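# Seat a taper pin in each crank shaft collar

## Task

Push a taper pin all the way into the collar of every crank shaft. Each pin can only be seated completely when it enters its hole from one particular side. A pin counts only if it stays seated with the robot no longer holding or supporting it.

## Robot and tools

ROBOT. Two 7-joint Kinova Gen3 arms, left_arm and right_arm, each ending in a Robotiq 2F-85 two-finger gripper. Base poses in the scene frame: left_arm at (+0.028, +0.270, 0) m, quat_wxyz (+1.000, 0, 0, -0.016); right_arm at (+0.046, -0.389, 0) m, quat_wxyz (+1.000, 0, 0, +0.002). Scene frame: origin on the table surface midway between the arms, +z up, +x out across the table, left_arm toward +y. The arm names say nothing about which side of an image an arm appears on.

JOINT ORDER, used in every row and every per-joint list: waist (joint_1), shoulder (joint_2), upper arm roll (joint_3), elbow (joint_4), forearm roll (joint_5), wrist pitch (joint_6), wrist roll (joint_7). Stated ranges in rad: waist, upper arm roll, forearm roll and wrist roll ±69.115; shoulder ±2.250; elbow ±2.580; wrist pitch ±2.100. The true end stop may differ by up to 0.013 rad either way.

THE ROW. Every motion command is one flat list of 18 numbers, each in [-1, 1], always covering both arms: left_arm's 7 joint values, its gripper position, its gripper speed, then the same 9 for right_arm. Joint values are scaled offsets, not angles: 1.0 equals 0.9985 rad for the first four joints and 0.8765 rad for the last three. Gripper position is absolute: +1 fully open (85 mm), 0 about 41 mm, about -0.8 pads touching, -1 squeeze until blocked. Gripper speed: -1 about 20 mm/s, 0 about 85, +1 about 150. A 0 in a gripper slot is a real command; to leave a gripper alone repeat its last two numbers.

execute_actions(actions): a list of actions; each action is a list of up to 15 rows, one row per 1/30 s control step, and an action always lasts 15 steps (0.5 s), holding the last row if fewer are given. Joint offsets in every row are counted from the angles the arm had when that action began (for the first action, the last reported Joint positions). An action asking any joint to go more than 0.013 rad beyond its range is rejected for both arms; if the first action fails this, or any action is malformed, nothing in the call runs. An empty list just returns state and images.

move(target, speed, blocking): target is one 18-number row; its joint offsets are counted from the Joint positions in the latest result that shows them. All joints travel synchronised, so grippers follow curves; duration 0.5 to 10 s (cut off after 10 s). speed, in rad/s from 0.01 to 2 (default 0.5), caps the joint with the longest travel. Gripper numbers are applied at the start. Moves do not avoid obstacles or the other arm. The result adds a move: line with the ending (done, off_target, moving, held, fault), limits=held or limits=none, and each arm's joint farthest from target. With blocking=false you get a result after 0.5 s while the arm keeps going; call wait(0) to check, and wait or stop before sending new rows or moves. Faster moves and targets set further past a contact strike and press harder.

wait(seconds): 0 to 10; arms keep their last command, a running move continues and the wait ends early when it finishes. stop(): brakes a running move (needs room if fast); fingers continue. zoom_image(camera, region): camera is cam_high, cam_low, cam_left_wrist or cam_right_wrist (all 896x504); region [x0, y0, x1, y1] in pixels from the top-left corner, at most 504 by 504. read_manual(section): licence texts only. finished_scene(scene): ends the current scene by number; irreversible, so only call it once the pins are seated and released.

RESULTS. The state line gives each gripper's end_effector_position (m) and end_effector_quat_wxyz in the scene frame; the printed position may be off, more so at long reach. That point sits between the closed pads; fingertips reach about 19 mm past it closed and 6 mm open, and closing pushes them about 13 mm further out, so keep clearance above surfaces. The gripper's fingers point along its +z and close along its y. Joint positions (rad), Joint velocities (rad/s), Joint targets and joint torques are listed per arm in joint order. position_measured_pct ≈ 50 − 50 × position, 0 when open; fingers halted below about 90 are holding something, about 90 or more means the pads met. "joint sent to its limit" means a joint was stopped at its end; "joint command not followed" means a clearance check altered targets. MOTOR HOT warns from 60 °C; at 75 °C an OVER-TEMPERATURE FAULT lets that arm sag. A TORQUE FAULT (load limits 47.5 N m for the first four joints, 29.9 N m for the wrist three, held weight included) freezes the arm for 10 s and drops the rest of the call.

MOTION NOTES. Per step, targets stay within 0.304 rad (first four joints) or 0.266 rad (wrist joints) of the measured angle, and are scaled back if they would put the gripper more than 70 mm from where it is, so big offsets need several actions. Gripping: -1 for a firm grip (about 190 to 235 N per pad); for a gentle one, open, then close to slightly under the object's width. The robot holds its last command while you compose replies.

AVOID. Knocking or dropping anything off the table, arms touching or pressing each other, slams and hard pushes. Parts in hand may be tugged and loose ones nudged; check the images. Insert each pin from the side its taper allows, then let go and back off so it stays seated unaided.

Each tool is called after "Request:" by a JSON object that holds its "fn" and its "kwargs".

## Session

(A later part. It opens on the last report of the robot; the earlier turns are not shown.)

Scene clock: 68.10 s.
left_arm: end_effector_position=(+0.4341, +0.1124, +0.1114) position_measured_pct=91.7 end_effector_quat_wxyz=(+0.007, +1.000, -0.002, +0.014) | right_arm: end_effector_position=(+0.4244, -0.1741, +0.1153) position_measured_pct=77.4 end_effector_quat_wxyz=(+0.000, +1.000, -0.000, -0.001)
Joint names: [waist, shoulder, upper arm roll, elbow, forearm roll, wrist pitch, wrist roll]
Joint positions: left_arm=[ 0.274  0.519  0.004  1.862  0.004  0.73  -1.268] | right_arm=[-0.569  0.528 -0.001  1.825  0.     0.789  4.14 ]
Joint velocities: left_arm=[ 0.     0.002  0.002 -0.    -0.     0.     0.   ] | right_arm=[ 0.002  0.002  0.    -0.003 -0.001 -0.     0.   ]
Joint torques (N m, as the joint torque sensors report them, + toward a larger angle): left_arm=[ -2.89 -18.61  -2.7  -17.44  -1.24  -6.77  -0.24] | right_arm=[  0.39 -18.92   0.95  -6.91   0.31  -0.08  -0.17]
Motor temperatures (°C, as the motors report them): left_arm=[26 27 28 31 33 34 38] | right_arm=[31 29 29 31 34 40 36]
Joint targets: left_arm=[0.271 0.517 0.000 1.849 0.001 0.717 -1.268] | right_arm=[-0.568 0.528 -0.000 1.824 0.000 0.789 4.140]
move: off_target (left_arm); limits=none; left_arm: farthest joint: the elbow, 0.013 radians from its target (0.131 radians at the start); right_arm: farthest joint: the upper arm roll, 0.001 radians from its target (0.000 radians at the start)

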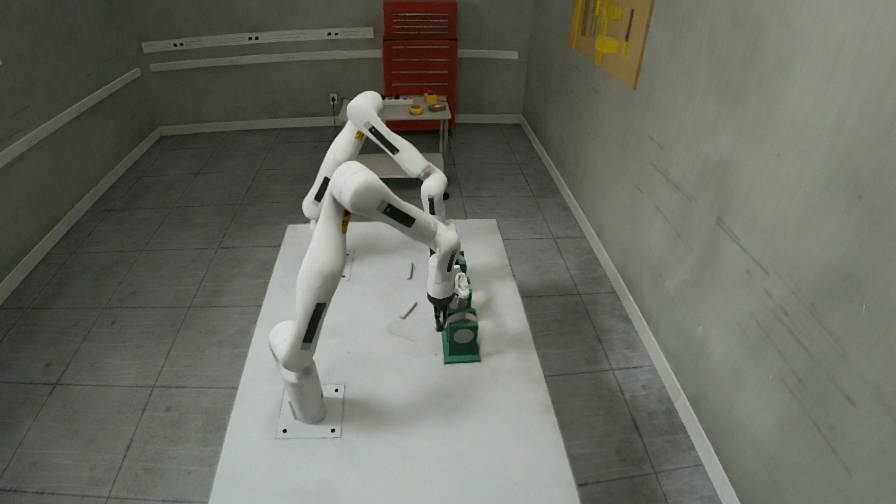

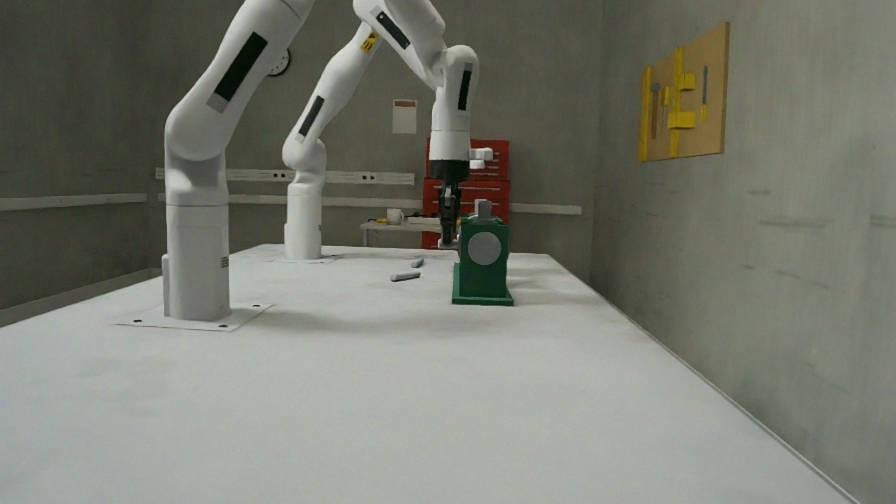

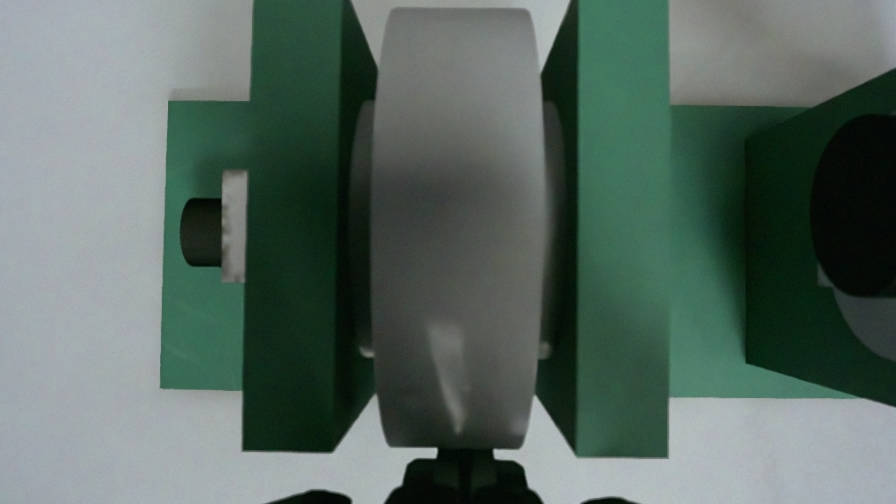

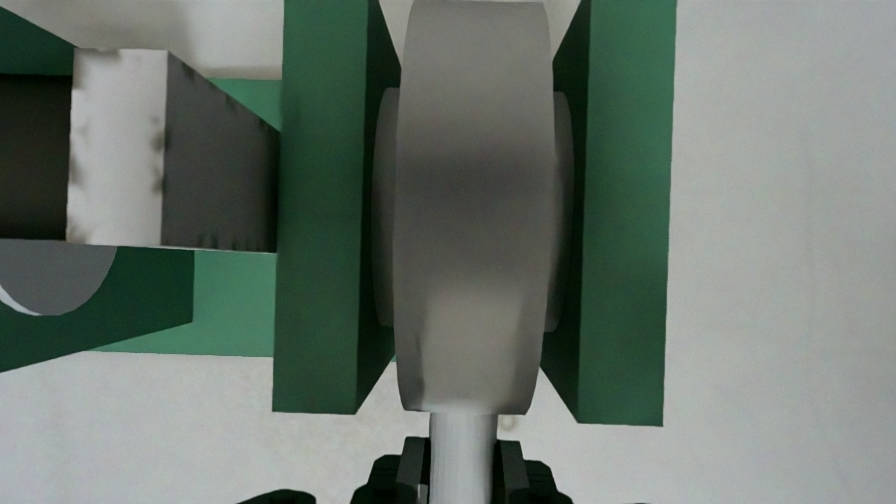

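Request:
{"fn": "move", "kwargs": {"target": [0.04,-0.07,0,0.12,0,-0.02,0.05,-1,1,0,0,0,0,0,0,0,-0.2,1]}}

Request:
{"fn": "move", "kwargs": {"target": [0,0,0,0,0,0,0,-1,1,-0.056,-0.055,0,0.113,0,-0.062,-0.063,-0.2,1], "speed": 0.3}}

Request:
{"fn": "move", "kwargs": {"target": [0,0,0,0,0,0,0,-1,1,0.08,0.087,0,-0.166,0,0.085,0.089,-1,1], "speed": 0.15}}

Request:
{"fn": "move", "kwargs": {"target": [0,0,0,0,0,0,0,-1,1,-0.08,-0.087,0,0.16,0,-0.09,-0.089,-1,1], "speed": 0.4}}

Scene clock: 69.63 s.
left_arm: end_effector_position=(+0.3826, +0.1127, +0.1143) position_measured_pct=91.7 end_effector_quat_wxyz=(+0.002, +1.000, -0.000, -0.002) | right_arm: end_effector_position=(+0.4244, -0.1741, +0.1153) position_measured_pct=59.9 end_effector_quat_wxyz=(+0.000, +1.000, -0.000, -0.001)
Joint names: [waist, shoulder, upper arm roll, elbow, forearm roll, wrist pitch, wrist roll]
Joint positions: left_arm=[ 0.314  0.449  0.004  1.981  0.004  0.713 -1.224] | right_arm=[-0.569  0.528 -0.001  1.825  0.     0.789  4.14 ]
Joint velocities: left_arm=[ 0.001 -0.002  0.001  0.    -0.    -0.001 -0.   ] | right_arm=[-0.     0.001 -0.    -0.     0.     0.     0.   ]
Joint torques (N m, as the joint torque sensors report them, + toward a larger angle): left_arm=[ -0.12 -15.42  -0.25  -6.27  -0.16  -0.33  -0.13] | right_arm=[ -0.17 -16.93   0.19  -5.94   0.08   0.16  -0.19]
Motor temperatures (°C, as the motors report them): left_arm=[26 27 28 31 33 34 38] | right_arm=[31 29 29 31 34 40 36]
Joint targets: left_arm=[0.314 0.449 0.004 1.982 0.004 0.713 -1.224] | right_arm=[-0.569 0.528 -0.001 1.825 0.000 0.789 4.140]
move: done; limits=none; left_arm: farthest joint: the waist, 0.000 radians from its target (0.040 radians at the start); right_arm: farthest joint: the waist, 0.000 radians from its target (0.001 radians at the start)

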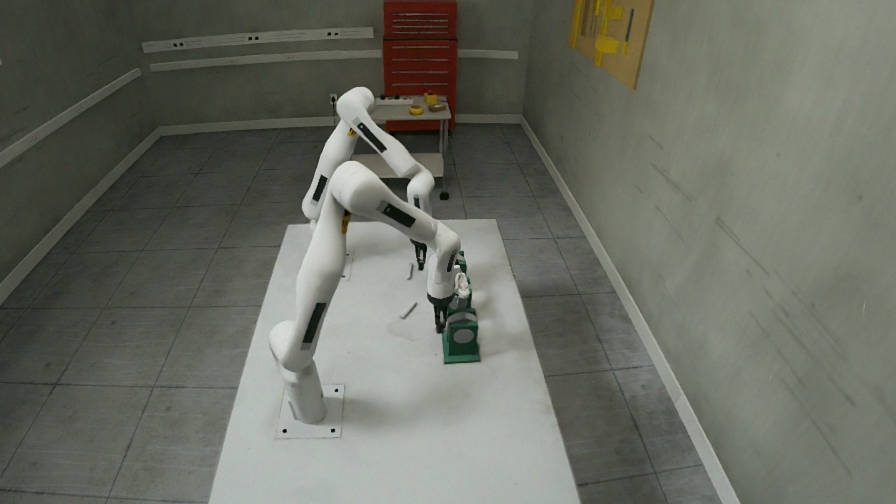

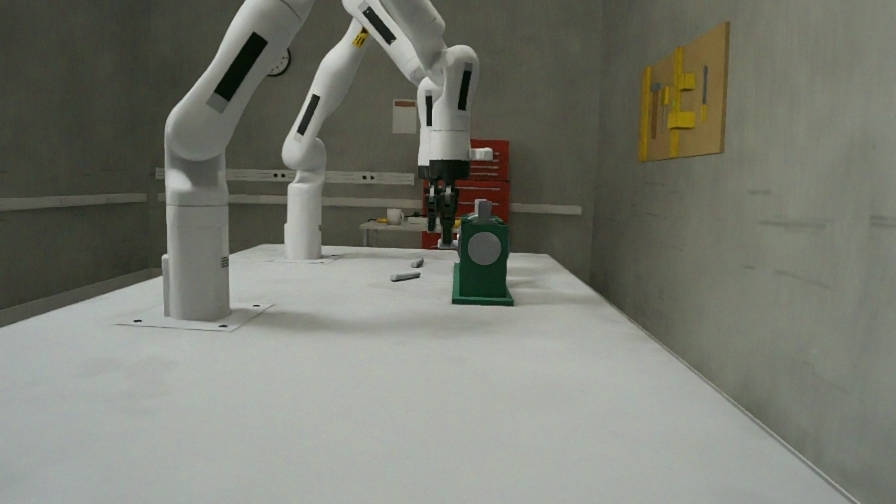

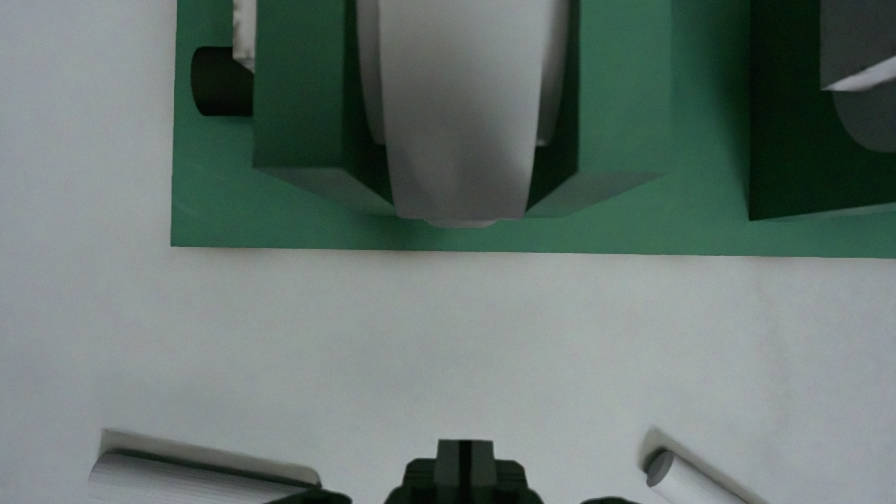

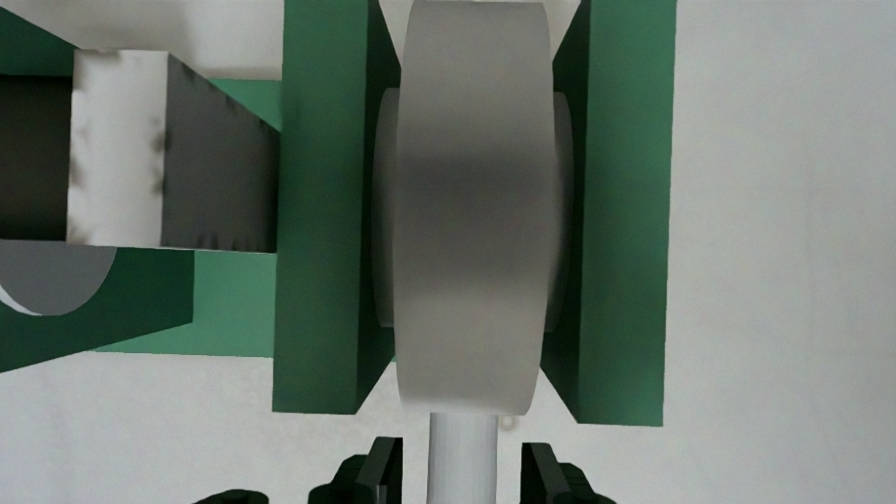

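Scene clock: 70.40 s.
left_arm: end_effector_position=(+0.3826, +0.1127, +0.1143) position_measured_pct=91.7 end_effector_quat_wxyz=(+0.002, +1.000, -0.000, -0.002) | right_arm: end_effector_position=(+0.3838, -0.1737, +0.1137) position_measured_pct=59.9 end_effector_quat_wxyz=(+0.001, +1.000, +0.000, -0.002)
Joint names: [waist, shoulder, upper arm roll, elbow, forearm roll, wrist pitch, wrist roll]
Joint positions: left_arm=[ 0.314  0.449  0.004  1.981  0.004  0.713 -1.224] | right_arm=[-0.624  0.474 -0.001  1.938  0.     0.735  4.085]
Joint velocities: left_arm=[-0.     0.    -0.001 -0.    -0.    -0.     0.   ] | right_arm=[-0.004 -0.003 -0.    -0.    -0.    -0.     0.   ]
Joint torques (N m, as the joint torque sensors report them, + toward a larger angle): left_arm=[ -0.11 -14.83  -0.07  -6.43  -0.02  -0.25  -0.15] | right_arm=[ -0.53 -15.71   0.32  -5.87  -0.08   0.08  -0.07]
Motor temperatures (°C, as the motors report them): left_arm=[26 27 28 31 33 34 38] | right_arm=[31 29 29 31 34 40 36]
Joint targets: left_arm=[0.314 0.449 0.004 1.981 0.004 0.713 -1.224] | right_arm=[-0.624 0.473 -0.001 1.938 0.000 0.735 4.085]
move: done; limits=none; left_arm: farthest joint: the waist, 0.000 radians from its target (0.000 radians at the start); right_arm: farthest joint: the waist, 0.001 radians from its target (0.056 radians at the start)

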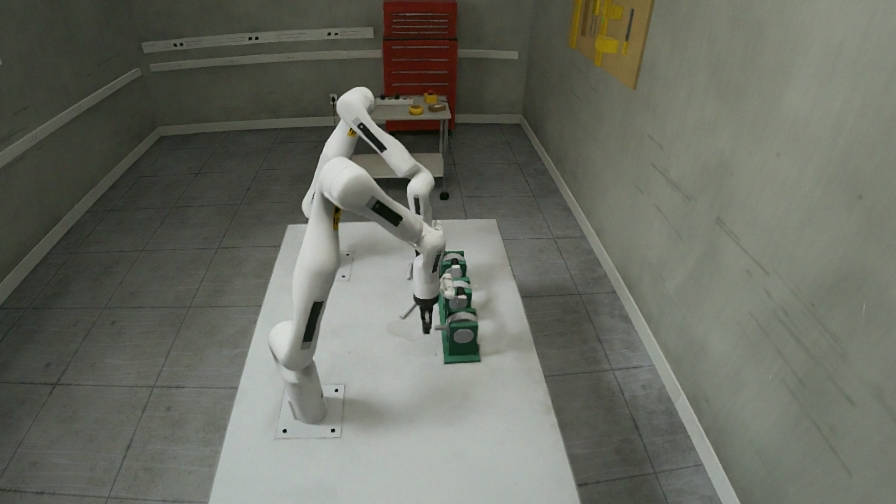

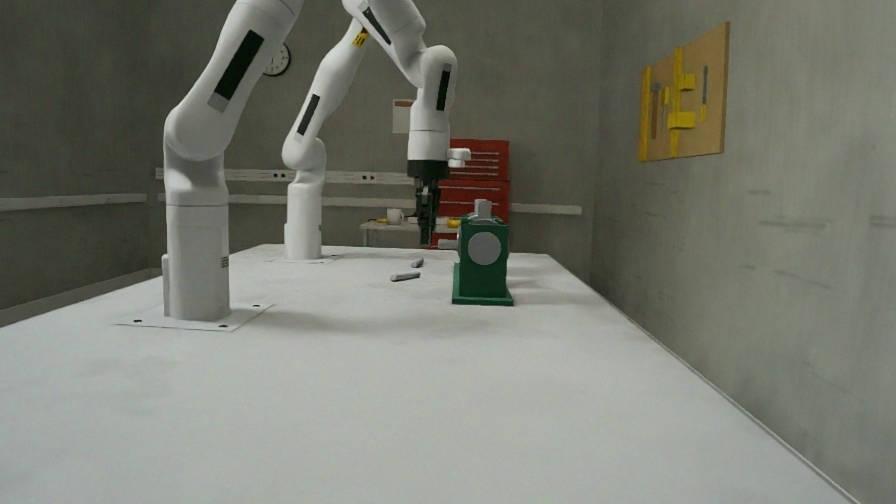

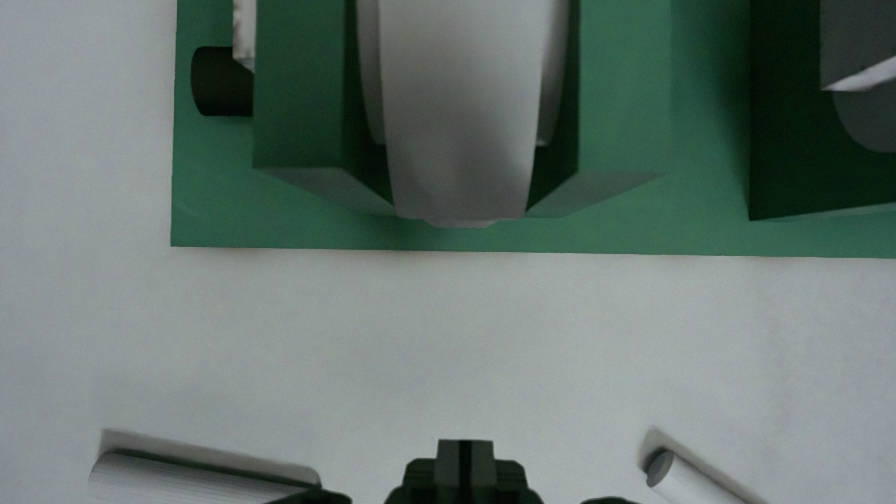

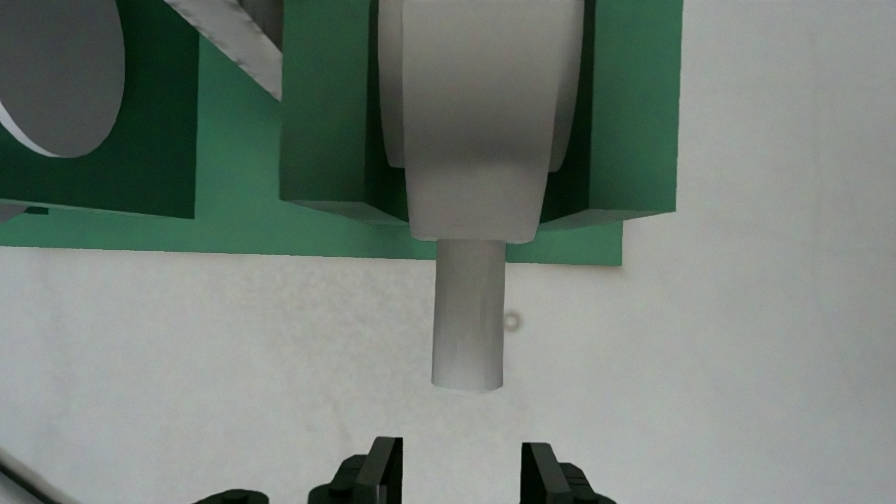

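Scene clock: 71.80 s.
left_arm: end_effector_position=(+0.3826, +0.1127, +0.1143) position_measured_pct=91.7 end_effector_quat_wxyz=(+0.002, +1.000, -0.000, -0.002) | right_arm: end_effector_position=(+0.4326, -0.1741, +0.1103) position_measured_pct=91.7 end_effector_quat_wxyz=(+0.003, +1.000, +0.002, -0.012)
Joint names: [waist, shoulder, upper arm roll, elbow, forearm roll, wrist pitch, wrist roll]
Joint positions: left_arm=[ 0.314  0.449  0.004  1.981  0.004  0.713 -1.224] | right_arm=[-0.549  0.561 -0.007  1.782 -0.005  0.821  4.163]
Joint velocities: left_arm=[-0.     0.    -0.001  0.001  0.    -0.    -0.   ] | right_arm=[ 0.001  0.004  0.     0.    -0.     0.001 -0.   ]
Joint torques (N m, as the joint torque sensors report them, + toward a larger angle): left_arm=[ -0.65 -15.23  -0.34  -6.7    0.    -0.12  -0.22] | right_arm=[  3.95 -18.65   5.   -13.35   2.47  -4.72   0.04]
Motor temperatures (°C, as the motors report them): left_arm=[26 27 28 31 33 34 38] | right_arm=[31 29 29 31 34 40 36]
Joint targets: left_arm=[0.314 0.449 0.004 1.981 0.004 0.713 -1.224] | right_arm=[-0.544 0.561 -0.001 1.772 0.000 0.810 4.163]
move: off_target (right_arm); limits=none; left_arm: farthest joint: the waist, 0.000 radians from its target (0.000 radians at the start); right_arm: farthest joint: the wrist pitch, 0.011 radians from its target (0.074 radians at the start)

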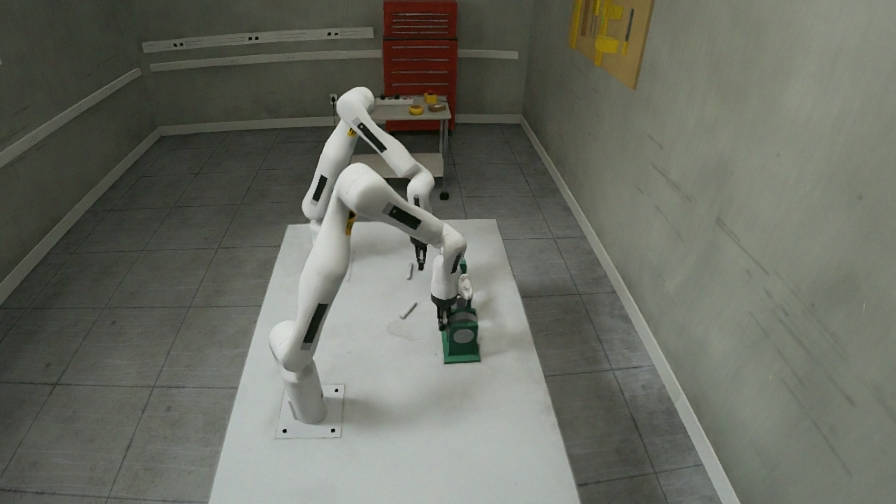

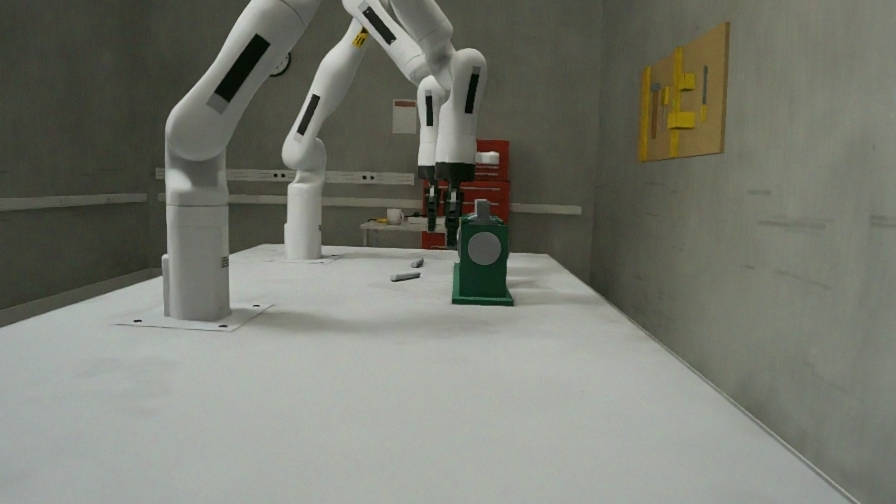

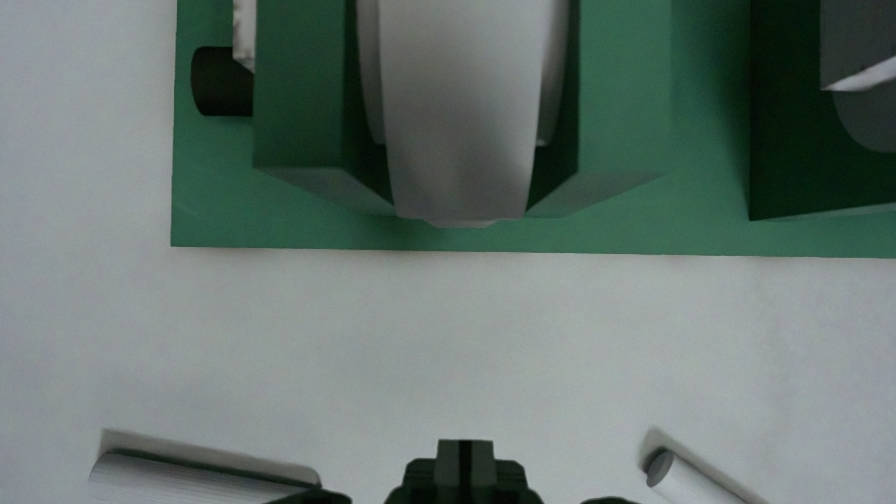

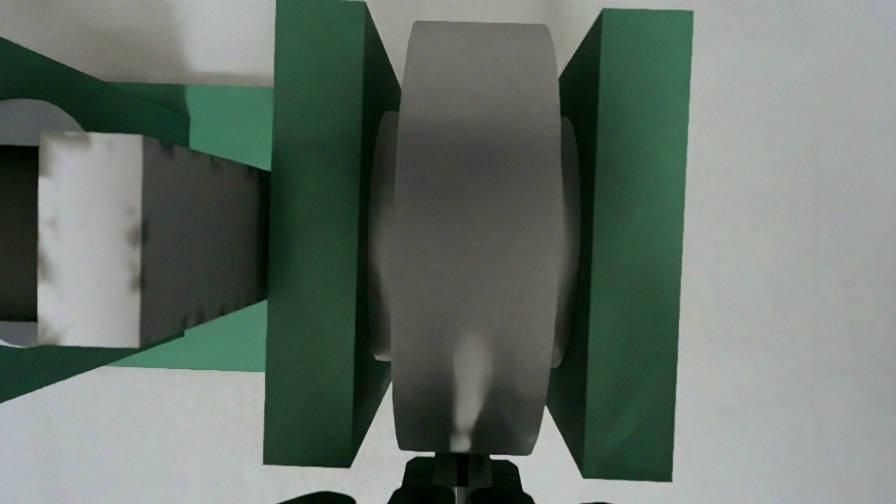

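Scene clock: 72.67 s.
left_arm: end_effector_position=(+0.3827, +0.1127, +0.1143) position_measured_pct=91.7 end_effector_quat_wxyz=(+0.002, +1.000, -0.000, -0.002) | right_arm: end_effector_position=(+0.3770, -0.1717, +0.1125) position_measured_pct=91.7 end_effector_quat_wxyz=(+0.002, +1.000, +0.003, -0.009)
Joint names: [waist, shoulder, upper arm roll, elbow, forearm roll, wrist pitch, wrist roll]
Joint positions: left_arm=[ 0.314  0.449  0.004  1.981  0.004  0.713 -1.224] | right_arm=[-0.629  0.475 -0.007  1.942 -0.005  0.742  4.085]
Joint velocities: left_arm=[ 0.    -0.    -0.001  0.    -0.     0.    -0.   ] | right_arm=[-0.002 -0.003  0.     0.     0.     0.001  0.   ]
Joint torques (N m, as the joint torque sensors report them, + toward a larger angle): left_arm=[  0.03 -15.21   0.15  -6.6   -0.04  -0.61   0.25] | right_arm=[ -0.4  -15.69   0.48  -5.42   0.25   0.14  -0.16]
Motor temperatures (°C, as the motors report them): left_arm=[26 27 28 31 33 34 38] | right_arm=[31 29 29 31 34 40 36]
Joint targets: left_arm=[0.314 0.449 0.004 1.981 0.004 0.713 -1.224] | right_arm=[-0.629 0.474 -0.007 1.942 -0.005 0.742 4.085]
move: done; limits=none; left_arm: farthest joint: the waist, 0.000 radians from its target (0.000 radians at the start); right_arm: farthest joint: the shoulder, 0.001 radians from its target (0.087 radians at the start)

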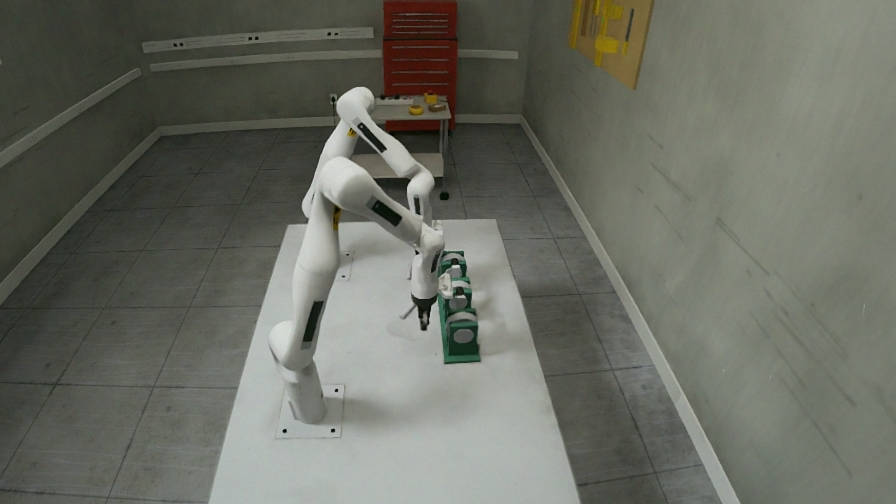

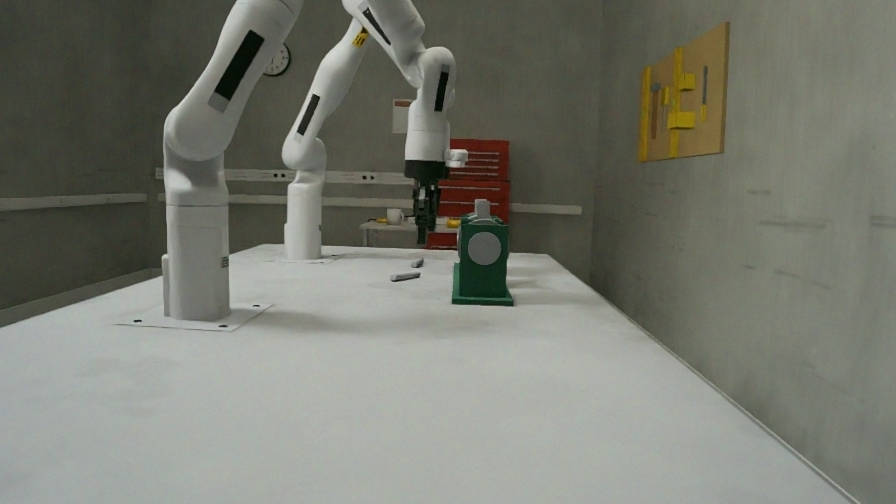

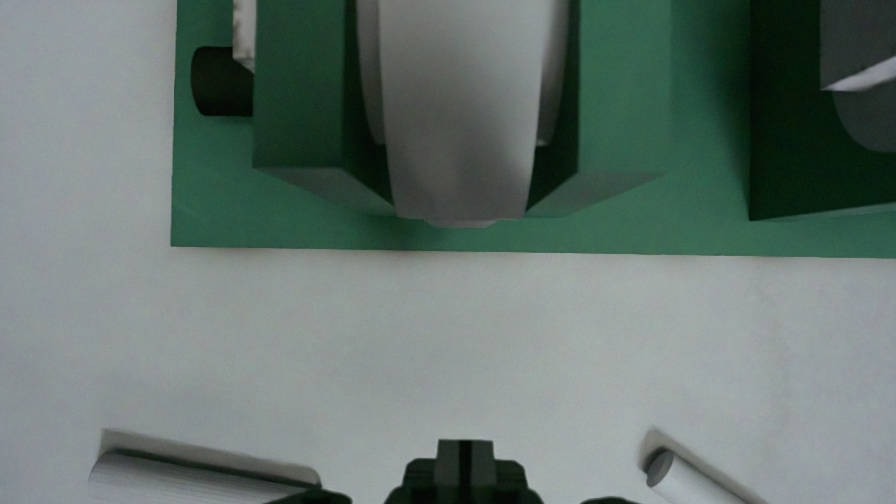

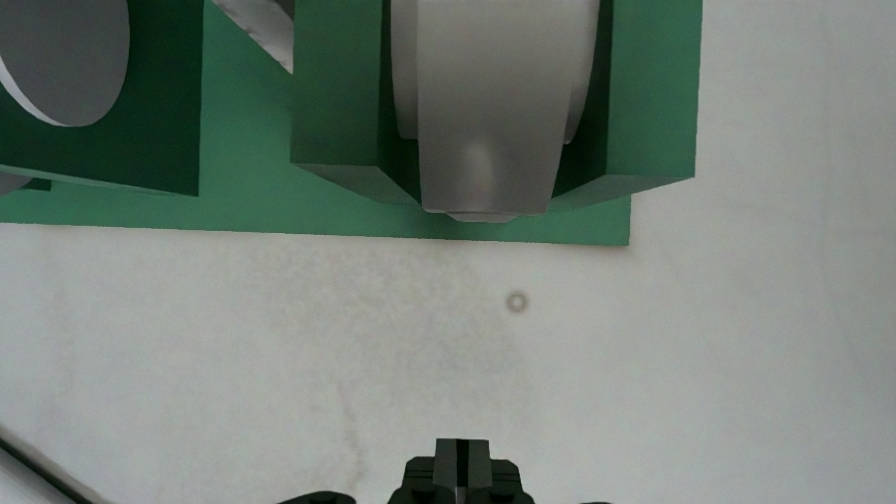

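Request:
{"fn": "finished_scene", "kwargs": {"scene": 1}}

The scene is finished: the task was done.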